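# Load tube rack into fume hood, then close sash

## Task

Set the tube rack on the fume hood's work surface so that it lies entirely on the far side of the orange tape line, stands upright, and has each tube seated all the way down in a hole. Then lower the sash until it is fully closed. The task fails if the rack or any tube touches the floor, or if the robot tips over or ends up leaning. Anything that stays in place only because the robot is holding it does not count. At the end, release everything and move the robot away.

## Robot and tools

ROBOT. A Hello Robot Stretch 4 with one arm. It has an omni-wheel base, a lift that rides up a mast, a telescoping arm that reaches straight forward, a wrist with yaw, pitch and roll joints, and a two-finger gripper. It stands about 1.6 m tall, and no part of the base rim is more than 0.23 m from the base origin. Loose objects may occasionally get a short push from outside.

FRAMES. Base frame: origin on the floor below the base centre, x forward, y left, z up. hand_pose is reported in this frame and marks a point between the open fingertips. With all wrist joints at 0, its axes line up with the base axes. The printed value may not match the true position exactly. The odometry frame is the base frame as it was when the scene began.

execute_actions(actions, cameras). actions is a list holding one action or none. An empty list only returns state and images. An action has "base", "joints", or both, plus optional "pace" and "contact_limits". Alternatively it is {"end_of_arm": "enable_torque"} by itself, which re-powers any wrist or gripper motor that shut off; the motor then holds its current angle. All motions in one action start at once and may finish at different times.
- base: exactly one key, each a relative move measured from where the base last reported itself. translate_m: drive straight, metres, forward positive, -2 to 2. strafe_m: slide sideways, metres, left positive, -2 to 2. rotate_rad: turn in place, radians, counter-clockwise from above positive, -3.2 to 3.2.
- joints: absolute targets, keyed by name. lift_m 0 to 1.2 m. arm_m 0 to 0.55 m of extension. wrist_yaw_rad -1.134 to 4.276 (0 points forward, positive turns left, 3.14 is folded back, above 3.4 the arm may block it). wrist_pitch_rad -1.117 to 4.259 (0 level, 1.57 points down). wrist_roll_rad -1.117 to 4.259 (0 keeps the fingers level; positive turns clockwise as seen from behind the gripper). gripper_m -0.038 to 0.141, the fingertip gap in metres; negative values make the tips press together. Done tolerances: ±0.004 for lift, arm and gripper; ±0.02 for yaw and roll; ±0.05 for pitch. A joint target outside its range is clamped and the result reports it. Any other invalid value or unknown key rejects the call, and nothing moves.
- pace: "slow", "default", "fast" or "max". Base speed limits are 0.1/0.3/0.4/0.6 m/s, and turning limits are 1/2/3/4 rad/s. With the lift above 0.2 these drop, down to 0.3 m/s and 1 rad/s at full height. Wrist speed does not depend on pace.
- contact_limits: only the arm_m key, 0 (gentlest) to 0.75 (firmest), default 0.5. It sets how hard the arm may push before it halts.
- cameras: any of head_camera, head_left_camera, head_right_camera, wrist_camera, or "all". Omitted or null means all; [] means none. The pictures line lists the order of the images.
A joint or base left out of an action may still be driving toward an earlier target, and its status line will not show this. If a call reports a stop, later motion, wait and finished_scene calls in that same reply are skipped. Each action lasts at most 15 s.

wait(seconds): 0 to 10 s with no new commands. It returns state and images. zoom_image(camera, region): region is [x0, y0, x1, y1] in pixels of that camera's latest full image, at most 504 by 504. Image sizes: head_camera 420x560, head_left/right 420x672 fisheye, wrist_camera 616x392. read_manual(section): licence texts only. finished_scene(scene): closes the scene after your last command has settled, and reports success. The goal must still hold afterwards. Replying without a tool call ends everything.

RESULT LINES. base_status and joint_status: "done"; "off_target" (stopped short and may keep pushing); "contact_stop_at_<key>" (met resistance, target dropped, part may go slack, so a lift can sag or a base can roll); "limit_stop_at_<name>"; "time_out"; "torque_fault". "limit_stop_at_tilt" means a lean over 6 degrees, and lift, arm and wheels go slack until the lean eases. "limit_stop_at_own_body" means self-collision; you can move away from the body. on_its_own describes uncommanded behaviour; in it, "held at" gives the target, not the position. lidar_m: 12 distances in metres from the base origin, in 30-degree sectors starting straight ahead and going counter-clockwise (4th left, 7th behind, 10th right). "-" means nothing seen or closer than 0.25 m. It sees from about 0.15 m up to robot height and misses glass, clear plastic and thin legs. wrist_depth_mm: 7x7 grid from the top left, 100 to 2000 mm. base_odometry comes from wheels only, and slip counts as motion. If turned_by_wheels and turned_by_imu differ by more than about 0.1 rad, the heading has drifted by about their difference. base_tilt is in degrees, with forward and right positive, and carries a fixed bias up to about 1.5. motor_effort is in percent, positive toward larger joint values, with the peak in brackets. Readings are noisy and biased. Wheel positive means turning right.

GRIPPER. Command a gap smaller than the object to grip. A smaller value squeezes harder and pulls the object inward, by up to a third of the shortfall. The reading and "done" do not confirm a grasp; a clear change in gripper effort indicates a firm one. If the tips catch on a surface below, raise the lift. Holding more than about 2 kg level, or pressing the gripper into something, can cause a wrist torque_fault. The motor goes limp until enable_torque is sent.

GOOD PRACTICE. To unfold at the start, send lift_m 0.4 with wrist_yaw_rad 0. Avoid an upward-tilted gripper combined with large roll, which causes self-collision. Do not drive or turn carrying over 1 kg with arm_m above 0.2, especially at fast paces. Avoid sustained pushes or pulls with the gripper high or with a high contact limit, since these can tip the robot. Avoid drops, slams, hard impacts and forceful pushes, and never let the rack or tubes reach the floor. Shorter total motion time is better.

Each tool is called after "Emit:" as name([rows], argument=value, ...), one row to a line, values as JSON.

## Session

Emit:
execute_actions(actions=[])

Scene clock: 0.00 s.
base_odometry: x=+0.000 y=+0.000 heading=+0.000 (m, m, rad; odometry frame)
turned_by_wheels: +0.000 (rad since the last result)
turned_by_imu: +0.000 (rad since the last result)
base_tilt: forward=-0.6 right=+0.0 (deg)
lidar_m: 2.14 1.64 1.67 2.61 1.20 1.19 1.25 1.30 1.26 1.37 1.92 2.30
base_status: not commanded
joint_positions: lift_m=+0.283 arm_m=-0.003 wrist_yaw_rad=+3.047 wrist_pitch_rad=-0.005 wrist_roll_rad=-0.011 gripper_m=+0.057
joint_status: not commanded
motor_effort: lift_m=+19 arm_m=+0 wrist_yaw_rad=-1 wrist_pitch_rad=-6 wrist_roll_rad=-1 gripper_m=-2 wheel_0=+0 wheel_1=+0 wheel_2=+0 (%)
hand_pose: x=-0.1107 y=+0.1143 z=+0.4627 quat_wxyz=(+0.047, +0.002, -0.005, +0.999) (m; base frame)
wrist_depth_mm: - 140 1983 - - 1756 1618 / - 140 - - - 1863 1618 / - 135 222 - 1397 1661 1576 / 119 142 1863 - - 1863 1661 / 1229 1537 1863 - 1921 1863 1618 / 1281 1464 196 1537 193 1537 1229 / 1025 1025 1060 107 1098 991 1025
pictures: head_camera, head_left_camera, head_right_camera, wrist_camera
Images, in order (width x height): head_camera 420x560, head_left_camera 420x672, head_right_camera 420x672, wrist_camera 616x392.

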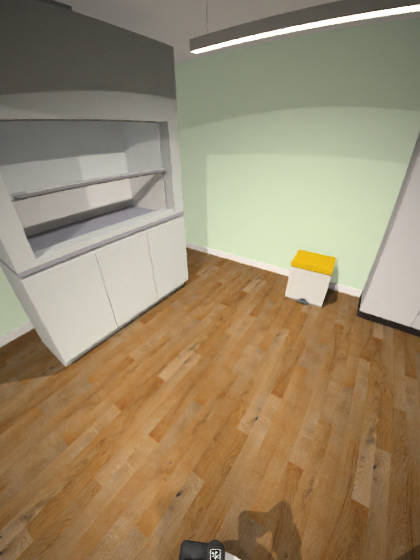

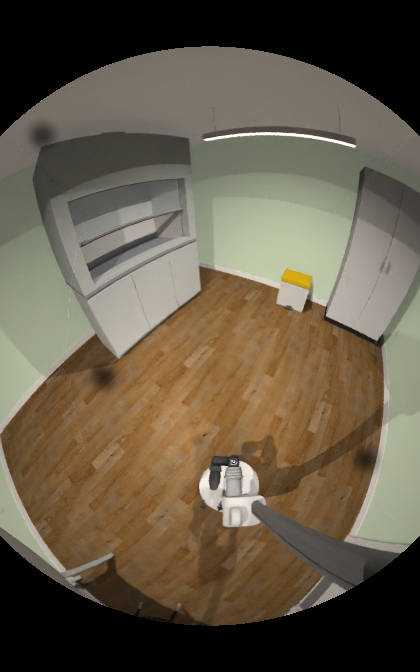

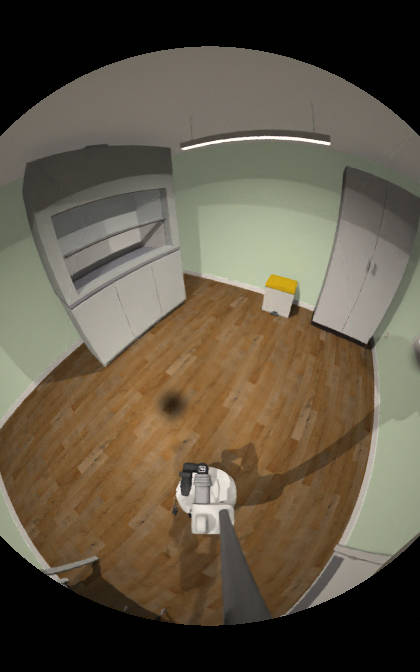

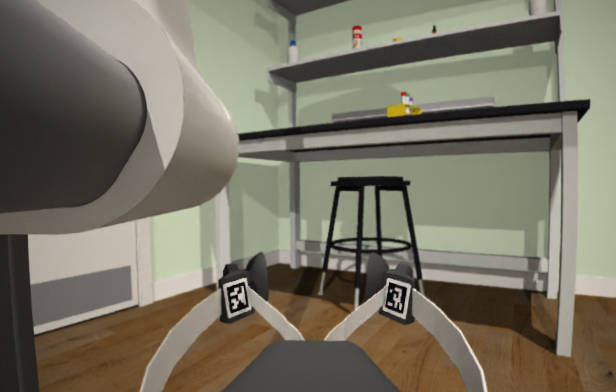

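Emit:
execute_actions([
  {"base":{"rotate_rad":2.75},"joints":{"lift_m":0.8,"wrist_yaw_rad":0}},
])

Scene clock: 7.60 s.
base_odometry: x=+0.000 y=+0.000 heading=+2.750 (m, m, rad; odometry frame)
turned_by_wheels: +2.750 (rad since the last result)
turned_by_imu: +2.762 (rad since the last result)
base_tilt: forward=-0.5 right=+0.0 (deg)
lidar_m: 1.17 1.37 1.27 1.27 1.46 2.33 2.30 1.94 1.67 2.46 2.40 1.17
base_status: done
joint_positions: lift_m=+0.800 arm_m=-0.003 wrist_yaw_rad=+0.000 wrist_pitch_rad=-0.005 wrist_roll_rad=-0.011 gripper_m=+0.057
joint_status: all done
motor_effort: lift_m=+22(22) arm_m=+0(0) wrist_yaw_rad=-2(13) wrist_pitch_rad=-6(6) wrist_roll_rad=-1(1) gripper_m=-3(1) wheel_0=-1(8) wheel_1=+0(9) wheel_2=+2(7) (%)
hand_pose: x=+0.4568 y=-0.0873 z=+0.9793 quat_wxyz=(+1.000, -0.005, -0.002, +0.000) (m; base frame)
wrist_depth_mm: 1366 1756 1863 1661 1499 1576 1499 / 1430 1756 1921 1808 1661 1618 1499 / 1430 1756 1921 1808 1708 1576 1499 / 1430 1863 1921 1863 1708 1618 1537 / 1366 1464 1499 1255 1499 1618 1499 / 1336 1756 197 1042 193 917 1576 / 1336 1661 1921 107 1708 904 1537
pictures: head_camera, head_left_camera, head_right_camera, wrist_camera
Images, in order (width x height): head_camera 420x560, head_left_camera 420x672, head_right_camera 420x672, wrist_camera 616x392.

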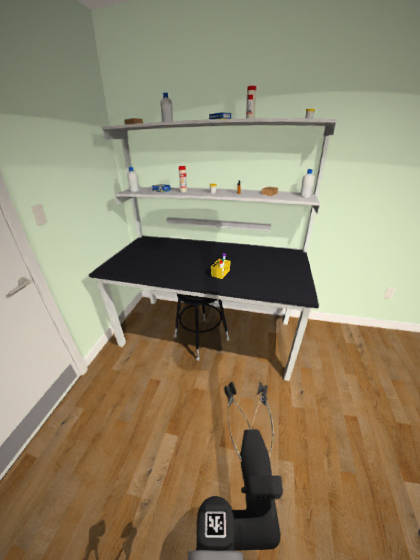

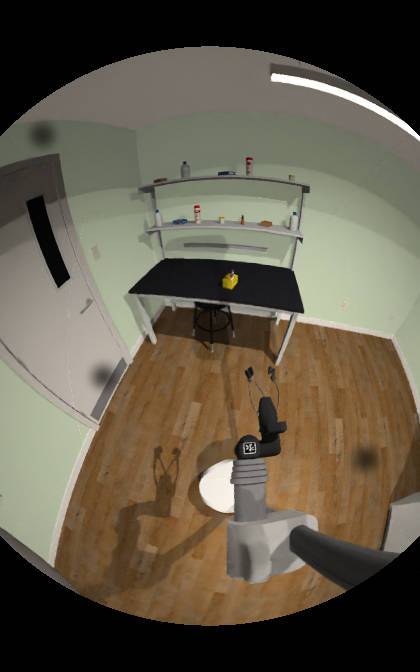

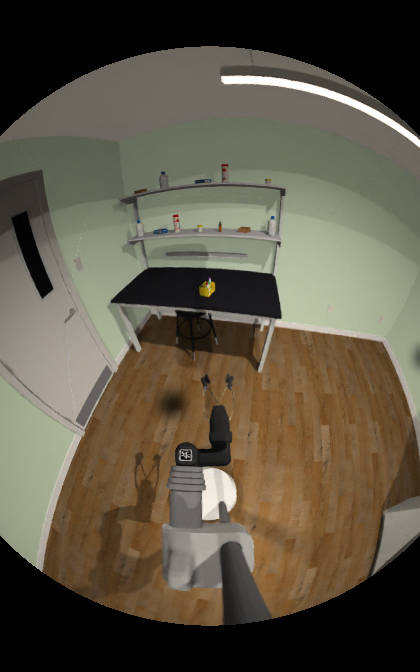

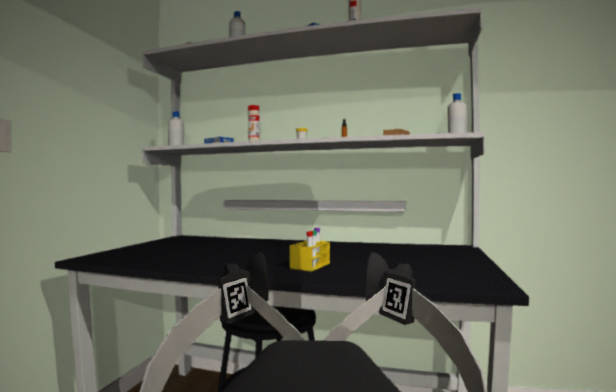

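Emit:
execute_actions([
  {"base":{"translate_m":0.6},"joints":{"lift_m":0.9}},
])

Emit:
zoom_image(camera="wrist_camera", region=[200, 150, 420, 330])

Emit:
zoom_image(camera="head_camera", region=[130, 220, 330, 400])

Scene clock: 15.40 s.
base_odometry: x=-0.555 y=+0.229 heading=+2.750 (m, m, rad; odometry frame)
turned_by_wheels: +0.000 (rad since the last result)
turned_by_imu: +0.000 (rad since the last result)
base_tilt: forward=-0.5 right=+0.0 (deg)
lidar_m: 0.59 0.68 1.10 1.12 1.31 2.16 2.89 2.09 1.98 2.57 0.69 0.60
base_status: done
joint_positions: lift_m=+0.900 arm_m=-0.003 wrist_yaw_rad=+0.000 wrist_pitch_rad=-0.005 wrist_roll_rad=-0.011 gripper_m=+0.057
joint_status: all done
motor_effort: lift_m=+21(23) arm_m=+0(0) wrist_yaw_rad=+0(2) wrist_pitch_rad=-6(6) wrist_roll_rad=-1(1) gripper_m=-5(3) wheel_0=+1(6) wheel_1=+1(9) wheel_2=+2(8) (%)
hand_pose: x=+0.4568 y=-0.0874 z=+1.0794 quat_wxyz=(+1.000, -0.005, -0.002, +0.000) (m; base frame)
wrist_depth_mm: 1160 1205 1229 1160 1118 1060 1008 / 1281 1336 1255 1205 1138 1078 991 / 1229 1336 1118 1182 1118 1060 831 / 1229 1397 1308 1229 1138 1078 991 / 1281 1397 1308 1205 1138 1078 1008 / 1078 1098 197 1098 193 1060 1008 / 759 732 750 107 788 707 741
pictures: head_camera, head_left_camera, head_right_camera, wrist_camera
Images, in order (width x height): head_camera 420x560, head_left_camera 420x672, head_right_camera 420x672, wrist_camera 616x392.

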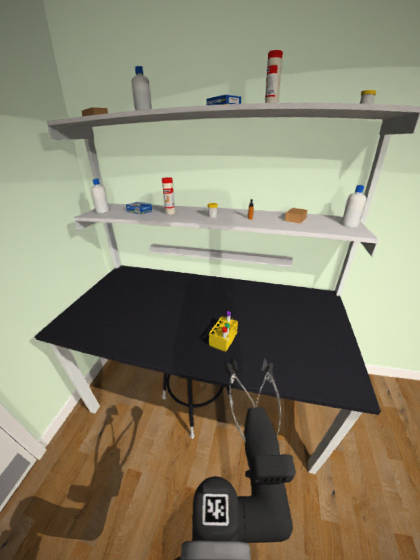

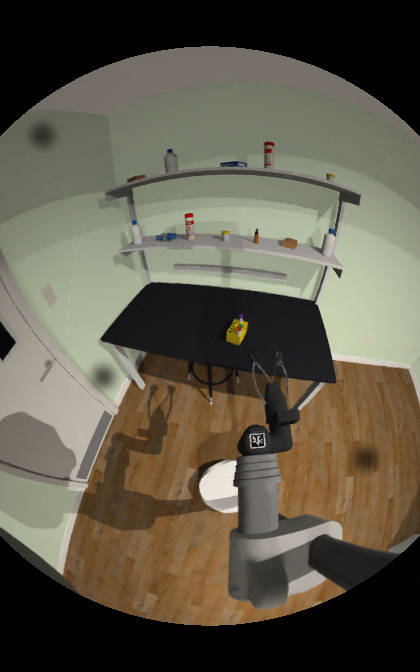

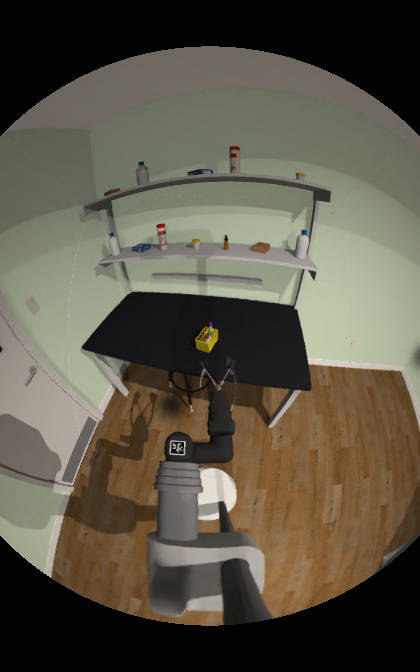

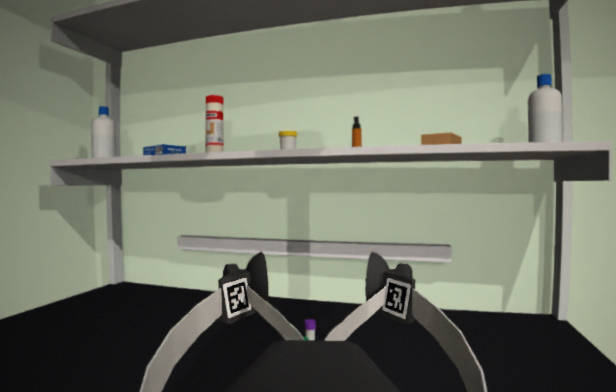

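Region (200, 150, 420, 330) of wrist_camera's 616x392 image, scaled by 2.291; it fills the top 412 rows of this view, and the rest is white.

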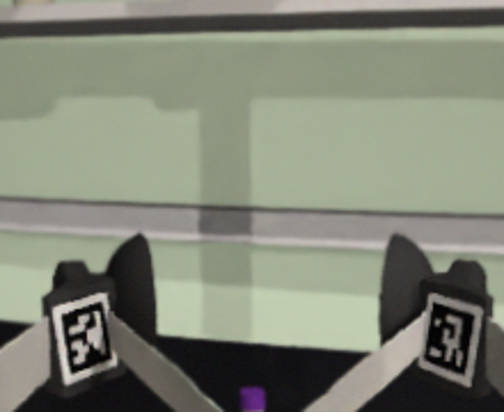

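Region (130, 220, 330, 400) of head_camera's 420x560 image, scaled by 2.520, with more detail than that image has; it fills the top 454 rows of this view, and the rest is white.

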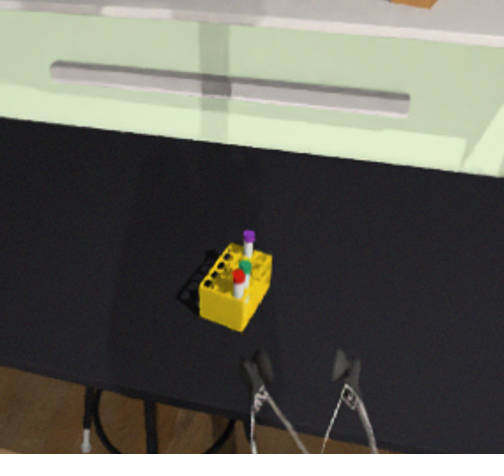

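Emit:
execute_actions([
  {"joints":{"lift_m":0.8,"wrist_pitch_rad":0.1}},
], cameras=["wrist_camera"])

Emit:
zoom_image(camera="wrist_camera", region=[220, 170, 400, 300])

Scene clock: 21.13 s.
base_odometry: x=-0.555 y=+0.229 heading=+2.750 (m, m, rad; odometry frame)
turned_by_wheels: +0.000 (rad since the last result)
turned_by_imu: +0.000 (rad since the last result)
base_tilt: forward=-0.6 right=+0.0 (deg)
lidar_m: 0.59 0.68 1.10 1.13 1.31 2.15 2.90 2.10 1.97 2.59 0.72 0.60
base_status: not commanded
joint_positions: lift_m=+0.800 arm_m=-0.003 wrist_yaw_rad=+0.000 wrist_pitch_rad=+0.102 wrist_roll_rad=-0.011 gripper_m=+0.057
joint_status: all done
motor_effort: lift_m=+16(22) arm_m=+0(0) wrist_yaw_rad=+0(0) wrist_pitch_rad=-5(4) wrist_roll_rad=-1(1) gripper_m=-2(2) wheel_0=+1(1) wheel_1=+1(1) wheel_2=+2(2) (%)
hand_pose: x=+0.4553 y=-0.0874 z=+0.9491 quat_wxyz=(+0.999, -0.005, +0.051, +0.000) (m; base frame)
wrist_depth_mm: 1255 1281 1205 1138 1060 1008 778 / 1182 1138 1205 1025 1042 1025 891 / 1255 1336 1281 1205 1138 1060 991 / 1255 1397 1281 1182 1138 1078 1008 / 904 931 946 668 917 904 878 / 591 597 196 564 194 585 569 / 591 492 452 107 459 418 439
pictures: wrist_camera
Images, in order (width x height): wrist_camera 616x392.

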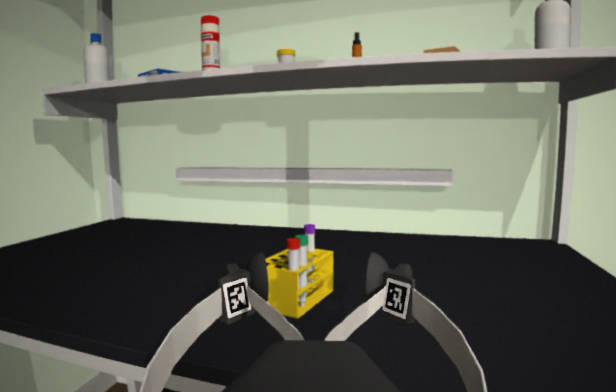

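Region (220, 170, 400, 300) of wrist_camera's 616x392 image, scaled by 2.800.

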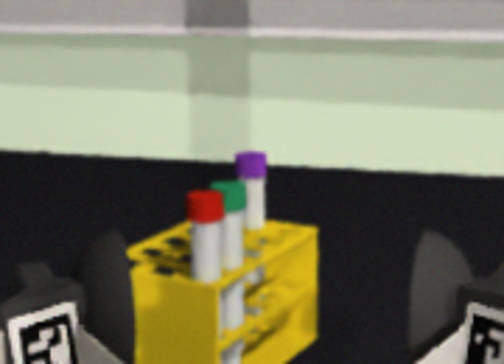

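Emit:
execute_actions([
  {"base":{"rotate_rad":-0.5},"joints":{"gripper_m":0.13}},
], cameras=[])

Emit:
execute_actions([
  {"base":{"strafe_m":0.43}},
], cameras=["wrist_camera","head_camera"])

Scene clock: 56.23 s.
base_odometry: x=-0.555 y=+0.229 heading=+2.250 (m, m, rad; odometry frame)
turned_by_wheels: -0.500 (rad since the last result)
turned_by_imu: -0.502 (rad since the last result)
base_tilt: forward=-0.5 right=+0.0 (deg)
lidar_m: 0.61 0.60 0.68 1.10 1.14 1.33 2.26 2.90 2.06 2.00 2.55 0.71
base_status: done
joint_positions: lift_m=+0.800 arm_m=-0.003 wrist_yaw_rad=+0.000 wrist_pitch_rad=+0.102 wrist_roll_rad=-0.011 gripper_m=+0.130
joint_status: all done
motor_effort: lift_m=+16(16) arm_m=+0(0) wrist_yaw_rad=-1(1) wrist_pitch_rad=-5(5) wrist_roll_rad=-1(0) gripper_m=-1(6) wheel_0=+1(8) wheel_1=+0(8) wheel_2=-1(5) (%)
hand_pose: x=+0.4553 y=-0.0875 z=+0.9491 quat_wxyz=(+0.999, -0.005, +0.051, +0.000) (m; base frame)
wrist_depth_mm: 1008 1078 1118 1182 1281 1366 1464 / 891 946 1008 1118 1308 1366 1464 / 1042 1098 1160 1229 1308 1430 1537 / 1060 1098 1205 1255 1336 1464 1576 / 621 946 946 917 1366 1499 1618 / 544 559 530 603 521 1499 1661 / 452 439 466 107 492 1576 1618
pictures: none
No camera images: the call's "cameras" was empty. Leave "cameras" out to get every camera's image.

Scene clock: 59.00 s.
base_odometry: x=-0.889 y=-0.041 heading=+2.250 (m, m, rad; odometry frame)
turned_by_wheels: +0.000 (rad since the last result)
turned_by_imu: +0.000 (rad since the last result)
base_tilt: forward=-0.6 right=+0.0 (deg)
lidar_m: 0.48 0.47 0.55 0.68 0.70 0.84 1.43 3.03 2.56 2.43 2.74 0.57
base_status: done
joint_positions: lift_m=+0.800 arm_m=-0.003 wrist_yaw_rad=+0.000 wrist_pitch_rad=+0.102 wrist_roll_rad=-0.011 gripper_m=+0.130
joint_status: not commanded
motor_effort: lift_m=+17(17) arm_m=+0(0) wrist_yaw_rad=+0(1) wrist_pitch_rad=-6(6) wrist_roll_rad=-1(1) gripper_m=-1(1) wheel_0=+1(7) wheel_1=-2(14) wheel_2=-1(0) (%)
hand_pose: x=+0.4553 y=-0.0875 z=+0.9490 quat_wxyz=(+0.999, -0.005, +0.051, +0.000) (m; base frame)
wrist_depth_mm: 891 931 991 1078 1138 1205 1308 / 891 960 1008 1025 1025 1025 1308 / 931 991 1042 1118 1205 1255 1336 / 960 991 1060 1118 1182 1308 1397 / 917 931 931 917 917 904 1397 / 597 559 525 480 521 517 569 / 452 436 469 107 459 433 436
pictures: head_camera, wrist_camera
Images, in order (width x height): head_camera 420x560, wrist_camera 616x392.

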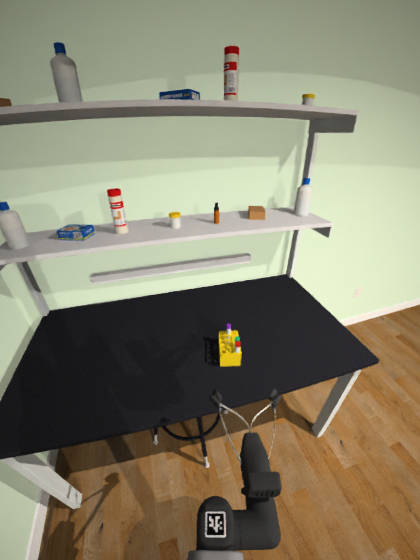

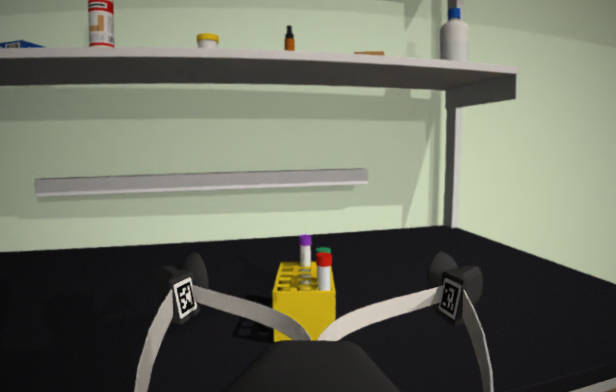

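Emit:
execute_actions([
  {"joints":{"lift_m":0.69,"wrist_pitch_rad":0.0}},
], cameras=["wrist_camera"])

Emit:
zoom_image(camera="wrist_camera", region=[220, 150, 400, 310])

Scene clock: 78.53 s.
base_odometry: x=-0.889 y=-0.041 heading=+2.250 (m, m, rad; odometry frame)
turned_by_wheels: +0.000 (rad since the last result)
turned_by_imu: +0.000 (rad since the last result)
base_tilt: forward=-0.5 right=+0.1 (deg)
lidar_m: 0.47 0.47 0.56 0.68 0.71 0.82 1.43 3.03 2.54 2.43 2.72 0.58
base_status: not commanded
joint_positions: lift_m=+0.690 arm_m=-0.003 wrist_yaw_rad=+0.000 wrist_pitch_rad=+0.002 wrist_roll_rad=-0.011 gripper_m=+0.130
joint_status: all done
motor_effort: lift_m=+16(16) arm_m=+0(0) wrist_yaw_rad=+1(1) wrist_pitch_rad=-6(8) wrist_roll_rad=-1(1) gripper_m=-1(1) wheel_0=+1(1) wheel_1=-2(2) wheel_2=-1(1) (%)
hand_pose: x=+0.4568 y=-0.0875 z=+0.8678 quat_wxyz=(+1.000, -0.005, +0.001, +0.000) (m; base frame)
wrist_depth_mm: 707 759 1025 1098 1182 1255 1366 / 931 976 1025 1025 1025 1008 1366 / 960 991 1078 1118 1205 1281 1366 / 946 991 1042 1098 1229 1308 1366 / 842 866 854 544 854 842 1366 / 455 427 397 466 397 387 442 / 329 315 342 107 338 351 410
pictures: wrist_camera
Images, in order (width x height): wrist_camera 616x392.

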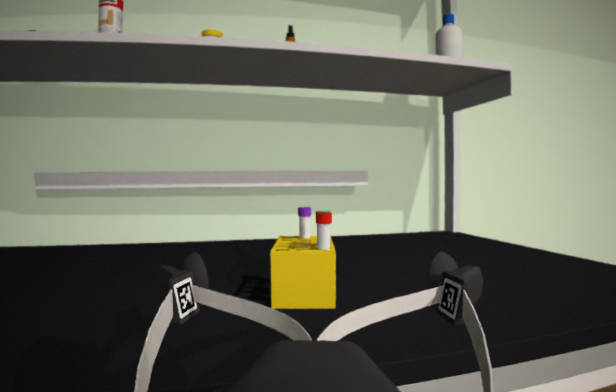

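Region (220, 150, 400, 310) of wrist_camera's 616x392 image, scaled by 2.800.

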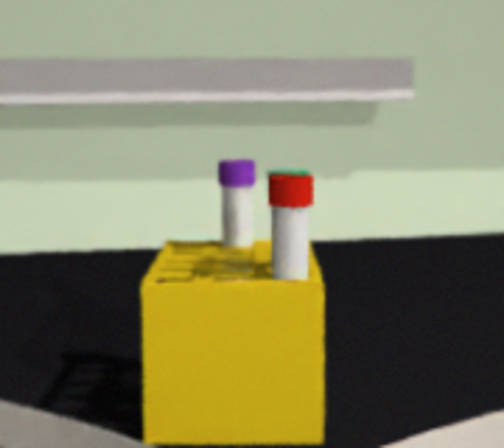

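Emit:
execute_actions([
  {"joints":{"lift_m":0.735,"wrist_pitch_rad":0.3,"gripper_m":0.14}},
], cameras=[])

Emit:
execute_actions([
  {"joints":{"arm_m":0.22}},
], cameras=["wrist_camera","head_camera"])

Scene clock: 93.83 s.
base_odometry: x=-0.889 y=-0.041 heading=+2.250 (m, m, rad; odometry frame)
turned_by_wheels: +0.000 (rad since the last result)
turned_by_imu: +0.000 (rad since the last result)
base_tilt: forward=-0.5 right=+0.0 (deg)
lidar_m: 0.47 0.47 0.57 0.68 0.69 0.82 1.45 3.02 2.55 2.43 2.74 0.57
base_status: not commanded
joint_positions: lift_m=+0.735 arm_m=-0.003 wrist_yaw_rad=+0.000 wrist_pitch_rad=+0.302 wrist_roll_rad=-0.011 gripper_m=+0.140
joint_status: all done
motor_effort: lift_m=+23(23) arm_m=+0(0) wrist_yaw_rad=+1(1) wrist_pitch_rad=-5(6) wrist_roll_rad=-1(1) gripper_m=-1(1) wheel_0=+1(1) wheel_1=-2(2) wheel_2=-1(1) (%)
hand_pose: x=+0.4437 y=-0.0875 z=+0.8272 quat_wxyz=(+0.989, -0.005, +0.150, +0.001) (m; base frame)
wrist_depth_mm: 866 904 960 1025 1078 1160 1229 / 878 917 991 1060 1138 1229 1308 / 931 960 1008 866 976 991 1366 / 591 580 574 480 559 549 549 / 397 397 397 397 389 384 402 / 298 300 317 332 353 1336 1464 / 340 362 525 107 1255 1182 1229
pictures: none
No camera images: the call's "cameras" was empty. Leave "cameras" out to get every camera's image.

Scene clock: 95.60 s.
base_odometry: x=-0.889 y=-0.041 heading=+2.250 (m, m, rad; odometry frame)
turned_by_wheels: +0.000 (rad since the last result)
turned_by_imu: +0.000 (rad since the last result)
base_tilt: forward=-0.6 right=+0.0 (deg)
lidar_m: 0.48 0.48 0.56 0.68 0.68 0.83 1.44 3.03 2.56 2.41 2.73 0.59
base_status: not commanded
joint_positions: lift_m=+0.735 arm_m=+0.219 wrist_yaw_rad=+0.000 wrist_pitch_rad=+0.302 wrist_roll_rad=-0.011 gripper_m=+0.140
joint_status: all done
motor_effort: lift_m=+23(22) arm_m=+6(6) wrist_yaw_rad=-1(1) wrist_pitch_rad=-6(5) wrist_roll_rad=-1(1) gripper_m=+0(1) wheel_0=+1(1) wheel_1=-2(2) wheel_2=-1(1) (%)
hand_pose: x=+0.6653 y=-0.0874 z=+0.8271 quat_wxyz=(+0.989, -0.005, +0.150, +0.001) (m; base frame)
wrist_depth_mm: 699 732 768 820 878 917 976 / 707 741 788 842 904 946 1025 / 750 798 842 866 931 976 1118 / 585 574 564 345 554 549 539 / 394 394 351 256 384 379 370 / 294 285 265 265 271 265 285 / 244 237 249 107 245 234 234
pictures: head_camera, wrist_camera
Images, in order (width x height): head_camera 420x560, wrist_camera 616x392.

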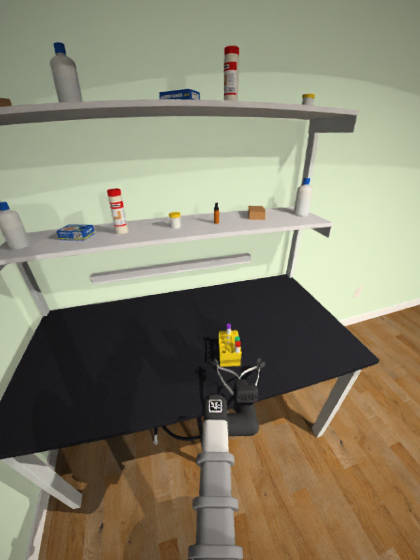

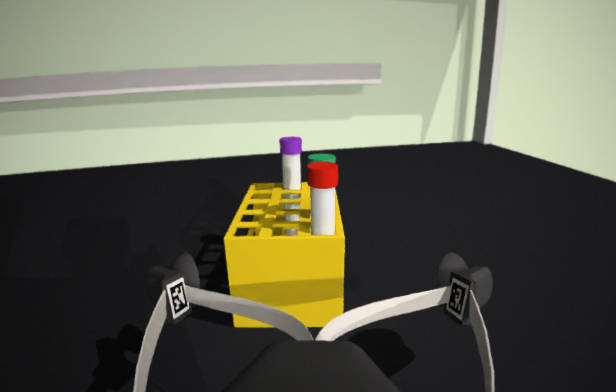

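Emit:
execute_actions([
  {"base":{"strafe_m":0.022},"pace":"slow"},
], cameras=[])

Emit:
execute_actions([
  {"joints":{"arm_m":0.295},"pace":"slow"},
], cameras=["wrist_camera","head_camera"])

Scene clock: 101.63 s.
base_odometry: x=-0.906 y=-0.055 heading=+2.250 (m, m, rad; odometry frame)
turned_by_wheels: +0.000 (rad since the last result)
turned_by_imu: +0.000 (rad since the last result)
base_tilt: forward=-0.6 right=+0.0 (deg)
lidar_m: 0.46 0.47 0.55 0.65 0.67 0.82 1.41 3.04 2.58 2.43 1.01 0.57
base_status: done
joint_positions: lift_m=+0.735 arm_m=+0.219 wrist_yaw_rad=+0.000 wrist_pitch_rad=+0.302 wrist_roll_rad=-0.011 gripper_m=+0.140
joint_status: not commanded
motor_effort: lift_m=+23(22) arm_m=+6(6) wrist_yaw_rad=+0(0) wrist_pitch_rad=-5(5) wrist_roll_rad=-1(1) gripper_m=+1(1) wheel_0=-3(11) wheel_1=+1(3) wheel_2=+0(0) (%)
hand_pose: x=+0.6653 y=-0.0874 z=+0.8271 quat_wxyz=(+0.989, -0.005, +0.150, +0.001) (m; base frame)
wrist_depth_mm: 683 723 768 809 854 891 960 / 699 732 788 842 904 960 1025 / 741 788 831 866 946 931 1098 / 585 574 569 351 544 544 535 / 394 394 394 255 362 377 370 / 296 283 272 260 268 264 286 / 245 236 249 107 245 234 233
pictures: none
No camera images: the call's "cameras" was empty. Leave "cameras" out to get every camera's image.

Scene clock: 103.63 s.
base_odometry: x=-0.906 y=-0.055 heading=+2.250 (m, m, rad; odometry frame)
turned_by_wheels: +0.000 (rad since the last result)
turned_by_imu: +0.000 (rad since the last result)
base_tilt: forward=-0.5 right=+0.0 (deg)
lidar_m: 0.46 0.47 0.56 0.66 0.65 0.81 1.41 3.02 2.55 2.43 1.02 0.57
base_status: not commanded
joint_positions: lift_m=+0.735 arm_m=+0.294 wrist_yaw_rad=+0.000 wrist_pitch_rad=+0.302 wrist_roll_rad=-0.011 gripper_m=+0.140
joint_status: all done
motor_effort: lift_m=+23(22) arm_m=+6(6) wrist_yaw_rad=+1(1) wrist_pitch_rad=-5(6) wrist_roll_rad=-1(1) gripper_m=+0(1) wheel_0=-3(2) wheel_1=+1(1) wheel_2=+0(0) (%)
hand_pose: x=+0.7402 y=-0.0874 z=+0.8271 quat_wxyz=(+0.989, -0.005, +0.150, +0.001) (m; base frame)
wrist_depth_mm: 627 661 707 750 778 831 891 / 634 640 723 768 831 866 946 / 691 732 768 798 842 854 1008 / 580 574 564 303 504 544 539 / 394 394 392 244 342 377 375 / 294 283 200 182 185 265 286 / 244 238 238 107 235 233 233
pictures: head_camera, wrist_camera
Images, in order (width x height): head_camera 420x560, wrist_camera 616x392.

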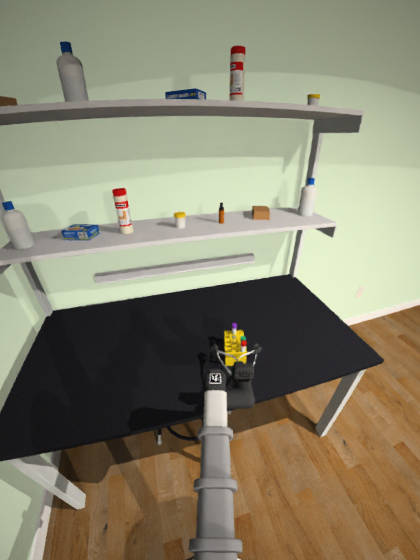

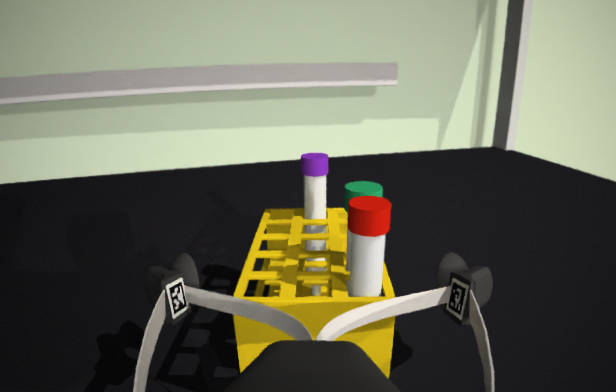

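Emit:
execute_actions([
  {"joints":{"arm_m":0.275},"pace":"slow"},
], cameras=[])

Emit:
execute_actions([
  {"joints":{"lift_m":0.708},"pace":"slow"},
], cameras=["wrist_camera","head_camera"])

Scene clock: 112.97 s.
base_odometry: x=-0.906 y=-0.055 heading=+2.250 (m, m, rad; odometry frame)
turned_by_wheels: +0.000 (rad since the last result)
turned_by_imu: +0.000 (rad since the last result)
base_tilt: forward=-0.6 right=+0.1 (deg)
lidar_m: 0.49 0.47 0.54 0.67 0.64 0.84 1.42 3.03 2.57 2.43 0.99 0.57
base_status: not commanded
joint_positions: lift_m=+0.735 arm_m=+0.276 wrist_yaw_rad=+0.000 wrist_pitch_rad=+0.302 wrist_roll_rad=-0.011 gripper_m=+0.140
joint_status: all done
motor_effort: lift_m=+22(22) arm_m=-6(5) wrist_yaw_rad=+0(1) wrist_pitch_rad=-5(5) wrist_roll_rad=-1(1) gripper_m=+0(1) wheel_0=-3(3) wheel_1=+1(1) wheel_2=+0(0) (%)
hand_pose: x=+0.7225 y=-0.0874 z=+0.8271 quat_wxyz=(+0.989, -0.005, +0.150, +0.001) (m; base frame)
wrist_depth_mm: 647 676 723 759 809 842 917 / 654 676 732 778 854 891 976 / 699 741 788 820 878 866 1025 / 580 574 564 303 504 544 539 / 392 394 392 244 362 379 373 / 294 282 206 199 204 264 285 / 244 237 239 107 235 233 233
pictures: none
No camera images: the call's "cameras" was empty. Leave "cameras" out to get every camera's image.

Scene clock: 114.00 s.
base_odometry: x=-0.906 y=-0.055 heading=+2.250 (m, m, rad; odometry frame)
turned_by_wheels: +0.000 (rad since the last result)
turned_by_imu: +0.000 (rad since the last result)
base_tilt: forward=-0.6 right=+0.0 (deg)
lidar_m: 0.46 0.47 0.55 0.66 0.66 0.81 1.38 3.02 2.58 2.44 0.99 0.56
base_status: not commanded
joint_positions: lift_m=+0.708 arm_m=+0.276 wrist_yaw_rad=+0.000 wrist_pitch_rad=+0.302 wrist_roll_rad=-0.011 gripper_m=+0.140
joint_status: all done
motor_effort: lift_m=+15(21) arm_m=-6(6) wrist_yaw_rad=+1(1) wrist_pitch_rad=-5(5) wrist_roll_rad=-1(1) gripper_m=+0(0) wheel_0=-3(3) wheel_1=+1(1) wheel_2=+0(0) (%)
hand_pose: x=+0.7224 y=-0.0874 z=+0.8007 quat_wxyz=(+0.989, -0.005, +0.150, +0.001) (m; base frame)
wrist_depth_mm: 640 683 715 759 809 842 904 / 615 699 741 798 842 878 976 / 699 732 778 732 820 820 991 / 496 492 484 248 436 462 459 / 336 336 317 193 293 325 320 / 253 243 206 198 204 227 244 / 209 204 213 107 210 200 204
pictures: head_camera, wrist_camera
Images, in order (width x height): head_camera 420x560, wrist_camera 616x392.

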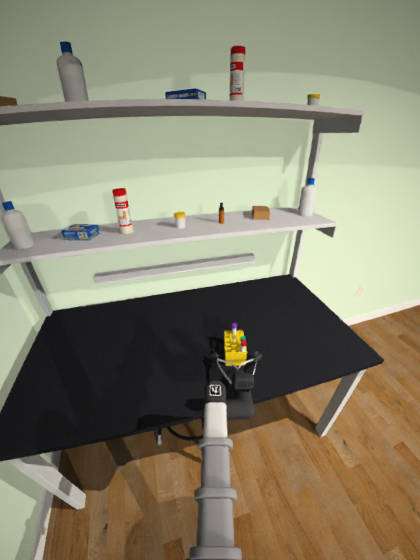

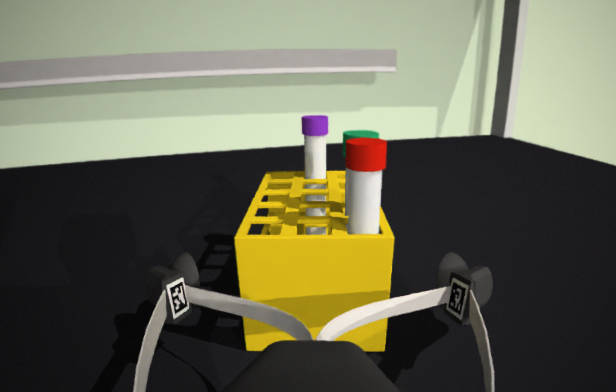

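Emit:
execute_actions([
  {"joints":{"arm_m":0.295},"pace":"slow"},
], cameras=[])

Emit:
execute_actions([
  {"joints":{"gripper_m":0.03}},
], cameras=["wrist_camera","head_camera"])

Scene clock: 121.37 s.
base_odometry: x=-0.906 y=-0.055 heading=+2.250 (m, m, rad; odometry frame)
turned_by_wheels: +0.000 (rad since the last result)
turned_by_imu: +0.000 (rad since the last result)
base_tilt: forward=-0.5 right=+0.0 (deg)
lidar_m: 0.48 0.47 0.53 0.67 0.67 0.81 1.41 3.02 2.57 2.44 0.99 0.57
base_status: not commanded
joint_positions: lift_m=+0.708 arm_m=+0.294 wrist_yaw_rad=+0.000 wrist_pitch_rad=+0.302 wrist_roll_rad=-0.011 gripper_m=+0.140
joint_status: all done
motor_effort: lift_m=+15(16) arm_m=+6(8) wrist_yaw_rad=-1(0) wrist_pitch_rad=-5(5) wrist_roll_rad=-1(1) gripper_m=+1(1) wheel_0=-3(3) wheel_1=+1(1) wheel_2=+0(1) (%)
hand_pose: x=+0.7402 y=-0.0874 z=+0.8007 quat_wxyz=(+0.989, -0.005, +0.150, +0.001) (m; base frame)
wrist_depth_mm: 627 661 699 732 788 831 891 / 597 683 732 778 831 866 946 / 691 715 750 741 831 820 976 / 500 492 480 277 402 466 459 / 334 338 317 176 179 325 319 / 252 242 196 178 184 226 243 / 208 204 204 107 201 200 204
pictures: none
No camera images: the call's "cameras" was empty. Leave "cameras" out to get every camera's image.

Scene clock: 123.47 s.
base_odometry: x=-0.906 y=-0.055 heading=+2.250 (m, m, rad; odometry frame)
turned_by_wheels: +0.000 (rad since the last result)
turned_by_imu: +0.000 (rad since the last result)
base_tilt: forward=-0.5 right=+0.0 (deg)
lidar_m: 0.48 0.47 0.56 0.66 0.65 0.81 1.40 3.03 2.60 2.42 0.98 0.58
base_status: not commanded
joint_positions: lift_m=+0.708 arm_m=+0.294 wrist_yaw_rad=+0.000 wrist_pitch_rad=+0.303 wrist_roll_rad=-0.011 gripper_m=+0.031
joint_status: all done
motor_effort: lift_m=+16(16) arm_m=+6(6) wrist_yaw_rad=+1(1) wrist_pitch_rad=-8(8) wrist_roll_rad=-1(1) gripper_m=-23(22) wheel_0=-3(3) wheel_1=+1(1) wheel_2=+0(0) (%)
hand_pose: x=+0.7402 y=-0.0874 z=+0.8004 quat_wxyz=(+0.989, -0.005, +0.151, +0.001) (m; base frame)
wrist_depth_mm: 634 661 691 741 788 831 878 / 597 683 723 778 820 878 931 / 691 723 759 732 634 820 976 / 496 488 480 257 397 462 455 / 336 334 314 169 171 322 317 / 252 253 180 175 176 234 242 / 208 202 204 107 193 196 202
pictures: head_camera, wrist_camera
Images, in order (width x height): head_camera 420x560, wrist_camera 616x392.

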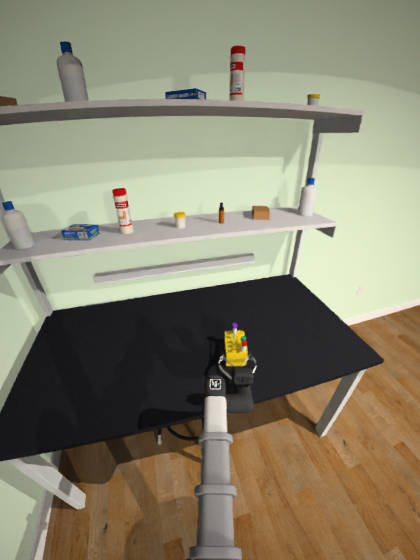

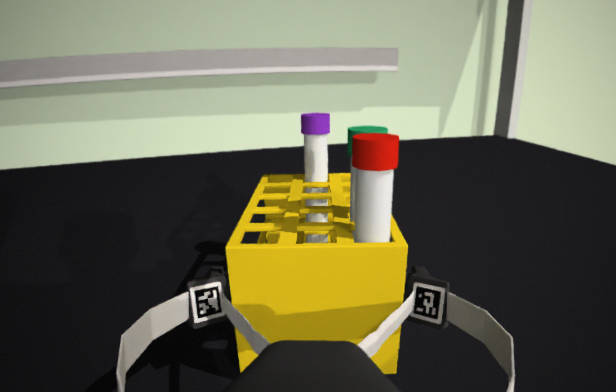

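Emit:
execute_actions([
  {"joints":{"lift_m":0.78,"gripper_m":0.02},"pace":"slow"},
], cameras=["wrist_camera","head_camera"])

Scene clock: 128.17 s.
base_odometry: x=-0.906 y=-0.055 heading=+2.250 (m, m, rad; odometry frame)
turned_by_wheels: +0.000 (rad since the last result)
turned_by_imu: +0.000 (rad since the last result)
base_tilt: forward=-0.6 right=+0.0 (deg)
lidar_m: 0.48 0.46 0.55 0.66 0.67 0.80 1.39 3.02 2.57 2.45 0.98 0.56
base_status: not commanded
joint_positions: lift_m=+0.780 arm_m=+0.294 wrist_yaw_rad=+0.000 wrist_pitch_rad=+0.303 wrist_roll_rad=-0.011 gripper_m=+0.021
joint_status: all done
motor_effort: lift_m=+23(23) arm_m=+6(6) wrist_yaw_rad=-1(0) wrist_pitch_rad=-8(9) wrist_roll_rad=-1(1) gripper_m=-26(27) wheel_0=-3(3) wheel_1=+1(1) wheel_2=+0(1) (%)
hand_pose: x=+0.7402 y=-0.0874 z=+0.8718 quat_wxyz=(+0.989, -0.005, +0.151, +0.001) (m; base frame)
wrist_depth_mm: 627 668 699 750 788 831 891 / 654 676 715 759 820 866 931 / 691 732 778 809 842 917 991 / 699 707 699 252 580 676 661 / 488 484 455 166 166 466 462 / 364 366 178 172 173 324 351 / 303 291 296 107 279 283 289
pictures: head_camera, wrist_camera
Images, in order (width x height): head_camera 420x560, wrist_camera 616x392.

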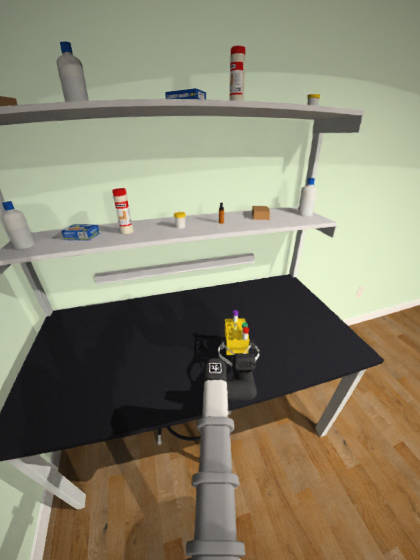

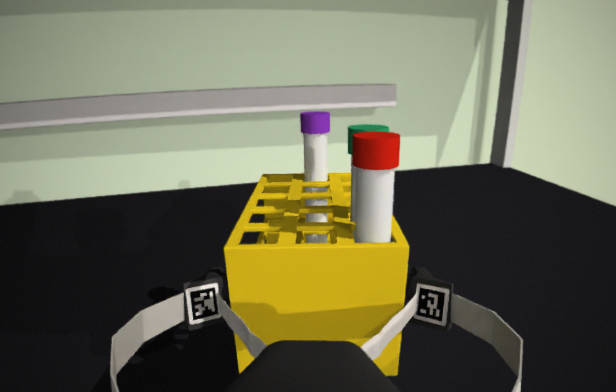

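Emit:
execute_actions([
  {"joints":{"arm_m":0.02,"lift_m":0.85}},
], cameras=[])

Emit:
execute_actions([
  {"base":{"rotate_rad":-2.14},"pace":"slow"},
], cameras=["wrist_camera"])

Emit:
execute_actions([
  {"base":{"translate_m":2.0}},
], cameras=[])

Emit:
execute_actions([
  {"base":{"rotate_rad":0.79},"pace":"slow"},
])

Scene clock: 146.17 s.
base_odometry: x=-0.906 y=-0.055 heading=+2.250 (m, m, rad; odometry frame)
turned_by_wheels: +0.000 (rad since the last result)
turned_by_imu: +0.000 (rad since the last result)
base_tilt: forward=-0.5 right=+0.0 (deg)
lidar_m: 0.44 0.47 0.56 0.64 0.64 0.80 1.39 3.04 2.58 2.41 0.99 0.58
base_status: not commanded
joint_positions: lift_m=+0.850 arm_m=+0.021 wrist_yaw_rad=+0.000 wrist_pitch_rad=+0.303 wrist_roll_rad=-0.011 gripper_m=+0.021
joint_status: all done
motor_effort: lift_m=+22(24) arm_m=-6(7) wrist_yaw_rad=+0(1) wrist_pitch_rad=-9(9) wrist_roll_rad=-1(1) gripper_m=-24(24) wheel_0=-3(3) wheel_1=+1(1) wheel_2=+0(0) (%)
hand_pose: x=+0.4673 y=-0.0874 z=+0.9418 quat_wxyz=(+0.989, -0.005, +0.151, +0.001) (m; base frame)
wrist_depth_mm: 842 878 946 1008 1060 1025 1182 / 878 931 976 1042 1118 1160 1281 / 904 960 1025 1060 1138 1255 1366 / 931 917 917 253 759 878 1397 / 640 640 603 166 167 609 603 / 480 480 179 172 172 424 462 / 397 384 389 107 366 387 480
pictures: none
No camera images: the call's "cameras" was empty. Leave "cameras" out to get every camera's image.

Scene clock: 149.60 s.
base_odometry: x=-0.906 y=-0.055 heading=+0.110 (m, m, rad; odometry frame)
turned_by_wheels: -2.140 (rad since the last result)
turned_by_imu: -2.149 (rad since the last result)
base_tilt: forward=-0.5 right=+0.0 (deg)
lidar_m: 0.44 2.45 3.01 0.57 0.45 0.47 0.55 0.70 0.69 0.78 1.28 3.01
base_status: done
joint_positions: lift_m=+0.850 arm_m=+0.021 wrist_yaw_rad=+0.000 wrist_pitch_rad=+0.303 wrist_roll_rad=-0.011 gripper_m=+0.021
joint_status: not commanded
motor_effort: lift_m=+23(23) arm_m=-6(6) wrist_yaw_rad=+1(0) wrist_pitch_rad=-9(9) wrist_roll_rad=-1(1) gripper_m=-25(25) wheel_0=+1(3) wheel_1=+2(8) wheel_2=+1(5) (%)
hand_pose: x=+0.4673 y=-0.0875 z=+0.9418 quat_wxyz=(+0.989, -0.005, +0.151, +0.001) (m; base frame)
wrist_depth_mm: - - - - - - - / - - - - - - - / - - - - - - - / - - - 253 - - - / - - - 166 167 - - / 1708 1708 179 172 173 1537 1618 / 1397 1366 1397 107 1308 1336 1366
pictures: wrist_camera
Images, in order (width x height): wrist_camera 616x392.

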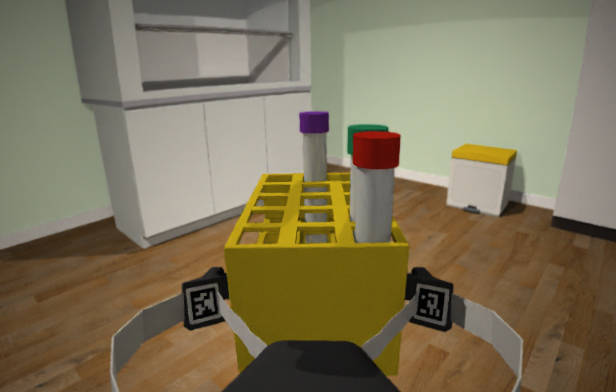

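Scene clock: 157.73 s.
base_odometry: x=+1.081 y=+0.165 heading=+0.111 (m, m, rad; odometry frame)
turned_by_wheels: +0.000 (rad since the last result)
turned_by_imu: -0.003 (rad since the last result)
base_tilt: forward=-0.6 right=+0.0 (deg)
lidar_m: 0.44 0.89 0.89 0.98 2.84 2.07 2.28 2.03 1.99 1.82 1.43 1.69
base_status: done
joint_positions: lift_m=+0.850 arm_m=+0.021 wrist_yaw_rad=+0.000 wrist_pitch_rad=+0.303 wrist_roll_rad=-0.011 gripper_m=+0.021
joint_status: not commanded
motor_effort: lift_m=+22(22) arm_m=-6(6) wrist_yaw_rad=-1(1) wrist_pitch_rad=-8(9) wrist_roll_rad=-1(1) gripper_m=-24(24) wheel_0=+1(2) wheel_1=+1(5) wheel_2=+1(8) (%)
hand_pose: x=+0.4673 y=-0.0874 z=+0.9419 quat_wxyz=(+0.989, -0.005, +0.151, +0.001) (m; base frame)
wrist_depth_mm: 1118 1229 991 1983 1756 1464 1308 / 1160 1308 1042 - 1808 1537 1336 / 691 788 931 1078 1708 1576 1366 / 676 788 946 252 1808 1661 1430 / 691 820 904 166 166 1756 1499 / 715 798 178 172 173 1537 1537 / 732 831 1025 107 1308 1336 1366
pictures: none
No camera images: the call's "cameras" was empty. Leave "cameras" out to get every camera's image.

Scene clock: 159.80 s.
base_odometry: x=+1.082 y=+0.166 heading=+0.900 (m, m, rad; odometry frame)
turned_by_wheels: +0.789 (rad since the last result)
turned_by_imu: +0.793 (rad since the last result)
base_tilt: forward=-0.6 right=+0.0 (deg)
lidar_m: 0.43 0.91 2.27 2.33 2.07 2.16 2.00 2.02 1.57 1.45 1.97 0.95
base_status: done
joint_positions: lift_m=+0.850 arm_m=+0.021 wrist_yaw_rad=+0.000 wrist_pitch_rad=+0.303 wrist_roll_rad=-0.011 gripper_m=+0.021
joint_status: not commanded
motor_effort: lift_m=+22(22) arm_m=-6(6) wrist_yaw_rad=+0(0) wrist_pitch_rad=-9(9) wrist_roll_rad=-1(1) gripper_m=-25(25) wheel_0=-3(9) wheel_1=-3(6) wheel_2=-1(7) (%)
hand_pose: x=+0.4673 y=-0.0874 z=+0.9419 quat_wxyz=(+0.989, -0.005, +0.151, +0.001) (m; base frame)
wrist_depth_mm: 683 1025 1160 1182 1182 1182 1078 / 707 1025 1229 1229 1255 1255 1060 / 640 640 647 647 647 654 654 / 676 668 683 253 676 683 683 / 707 707 699 166 167 723 741 / 750 741 178 172 173 750 778 / 798 798 798 107 788 809 831
pictures: head_camera, head_left_camera, head_right_camera, wrist_camera
Images, in order (width x height): head_camera 420x560, head_left_camera 420x672, head_right_camera 420x672, wrist_camera 616x392.

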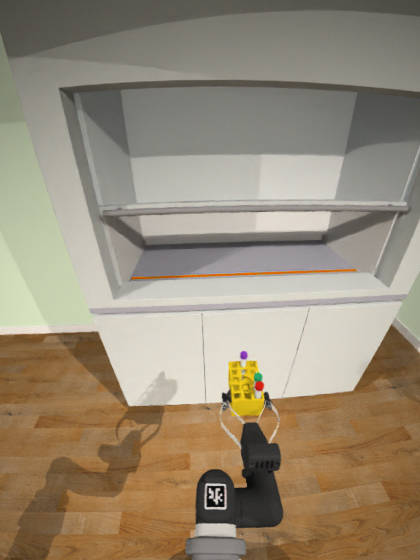

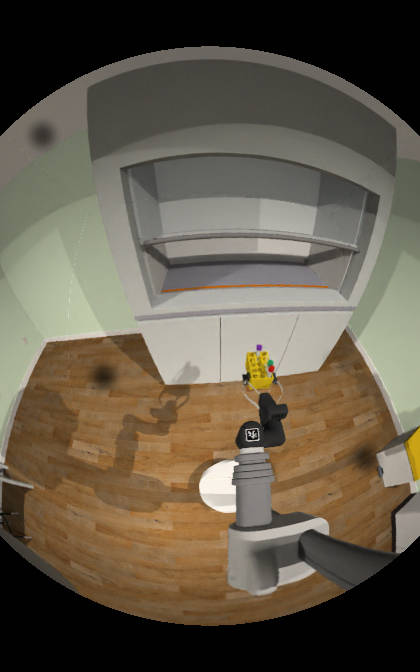

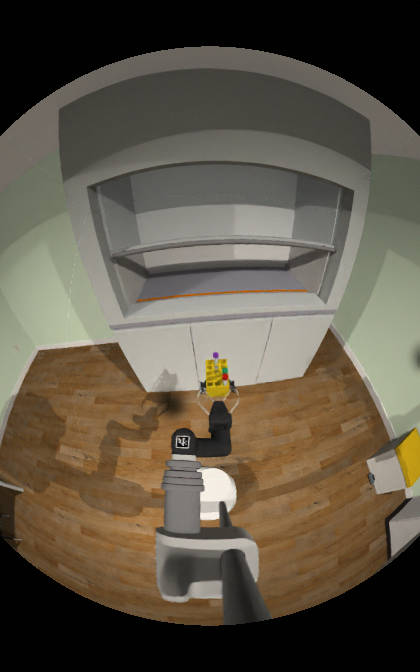

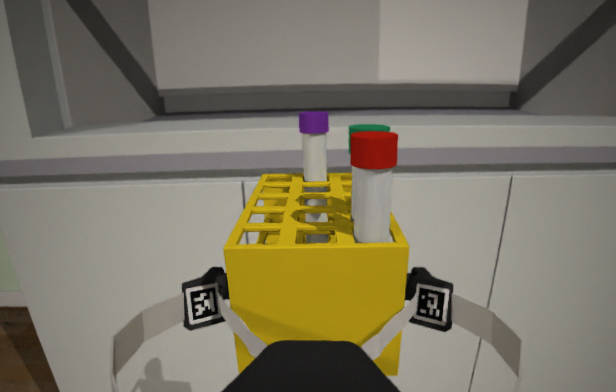

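Emit:
execute_actions([
  {"base":{"translate_m":0.3},"joints":{"lift_m":0.96}},
])

Scene clock: 175.27 s.
base_odometry: x=+1.268 y=+0.401 heading=+0.901 (m, m, rad; odometry frame)
turned_by_wheels: +0.000 (rad since the last result)
turned_by_imu: +0.000 (rad since the last result)
base_tilt: forward=-0.5 right=+0.0 (deg)
lidar_m: 0.42 0.59 0.81 2.83 2.16 2.46 2.31 2.26 1.52 1.51 0.91 0.63
base_status: done
joint_positions: lift_m=+0.960 arm_m=+0.021 wrist_yaw_rad=+0.000 wrist_pitch_rad=+0.303 wrist_roll_rad=-0.011 gripper_m=+0.021
joint_status: all done
motor_effort: lift_m=+23(24) arm_m=-6(6) wrist_yaw_rad=-1(0) wrist_pitch_rad=-9(9) wrist_roll_rad=-1(1) gripper_m=-25(25) wheel_0=+2(4) wheel_1=+2(4) wheel_2=+2(9) (%)
hand_pose: x=+0.4673 y=-0.0874 z=+1.0518 quat_wxyz=(+0.989, -0.005, +0.151, +0.001) (m; base frame)
wrist_depth_mm: 715 891 891 904 904 917 904 / 715 917 931 946 946 960 960 / 715 960 976 976 976 1008 976 / 676 768 759 253 530 723 723 / 442 442 415 166 166 424 421 / 392 387 178 172 173 392 410 / 421 418 424 107 418 427 433
pictures: head_camera, head_left_camera, head_right_camera, wrist_camera
Images, in order (width x height): head_camera 420x560, head_left_camera 420x672, head_right_camera 420x672, wrist_camera 616x392.

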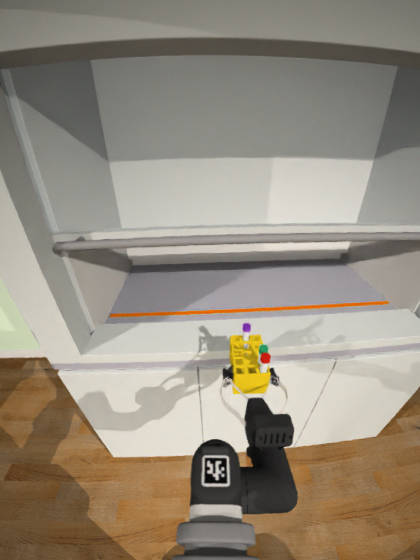

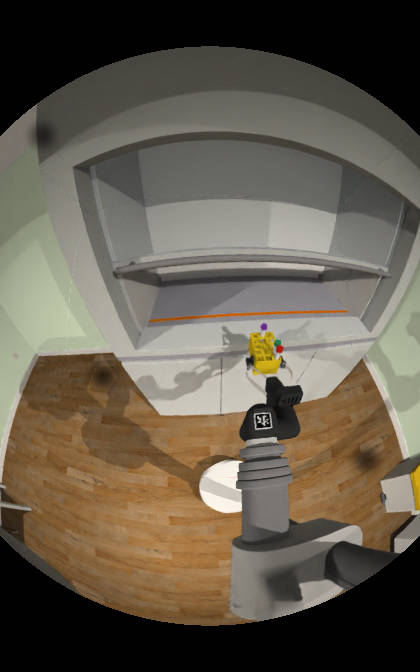

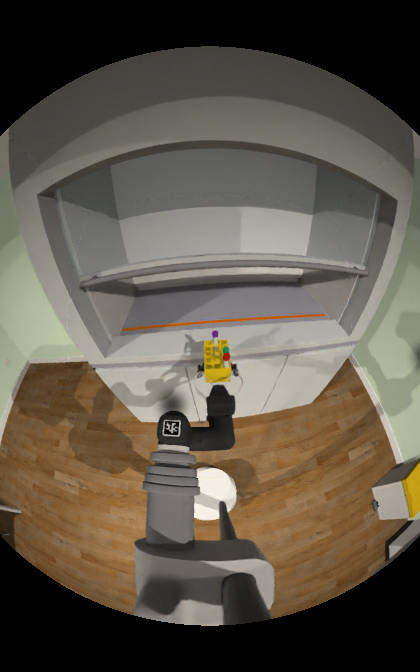

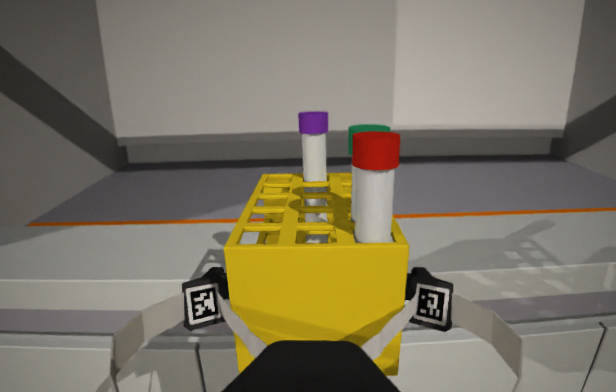

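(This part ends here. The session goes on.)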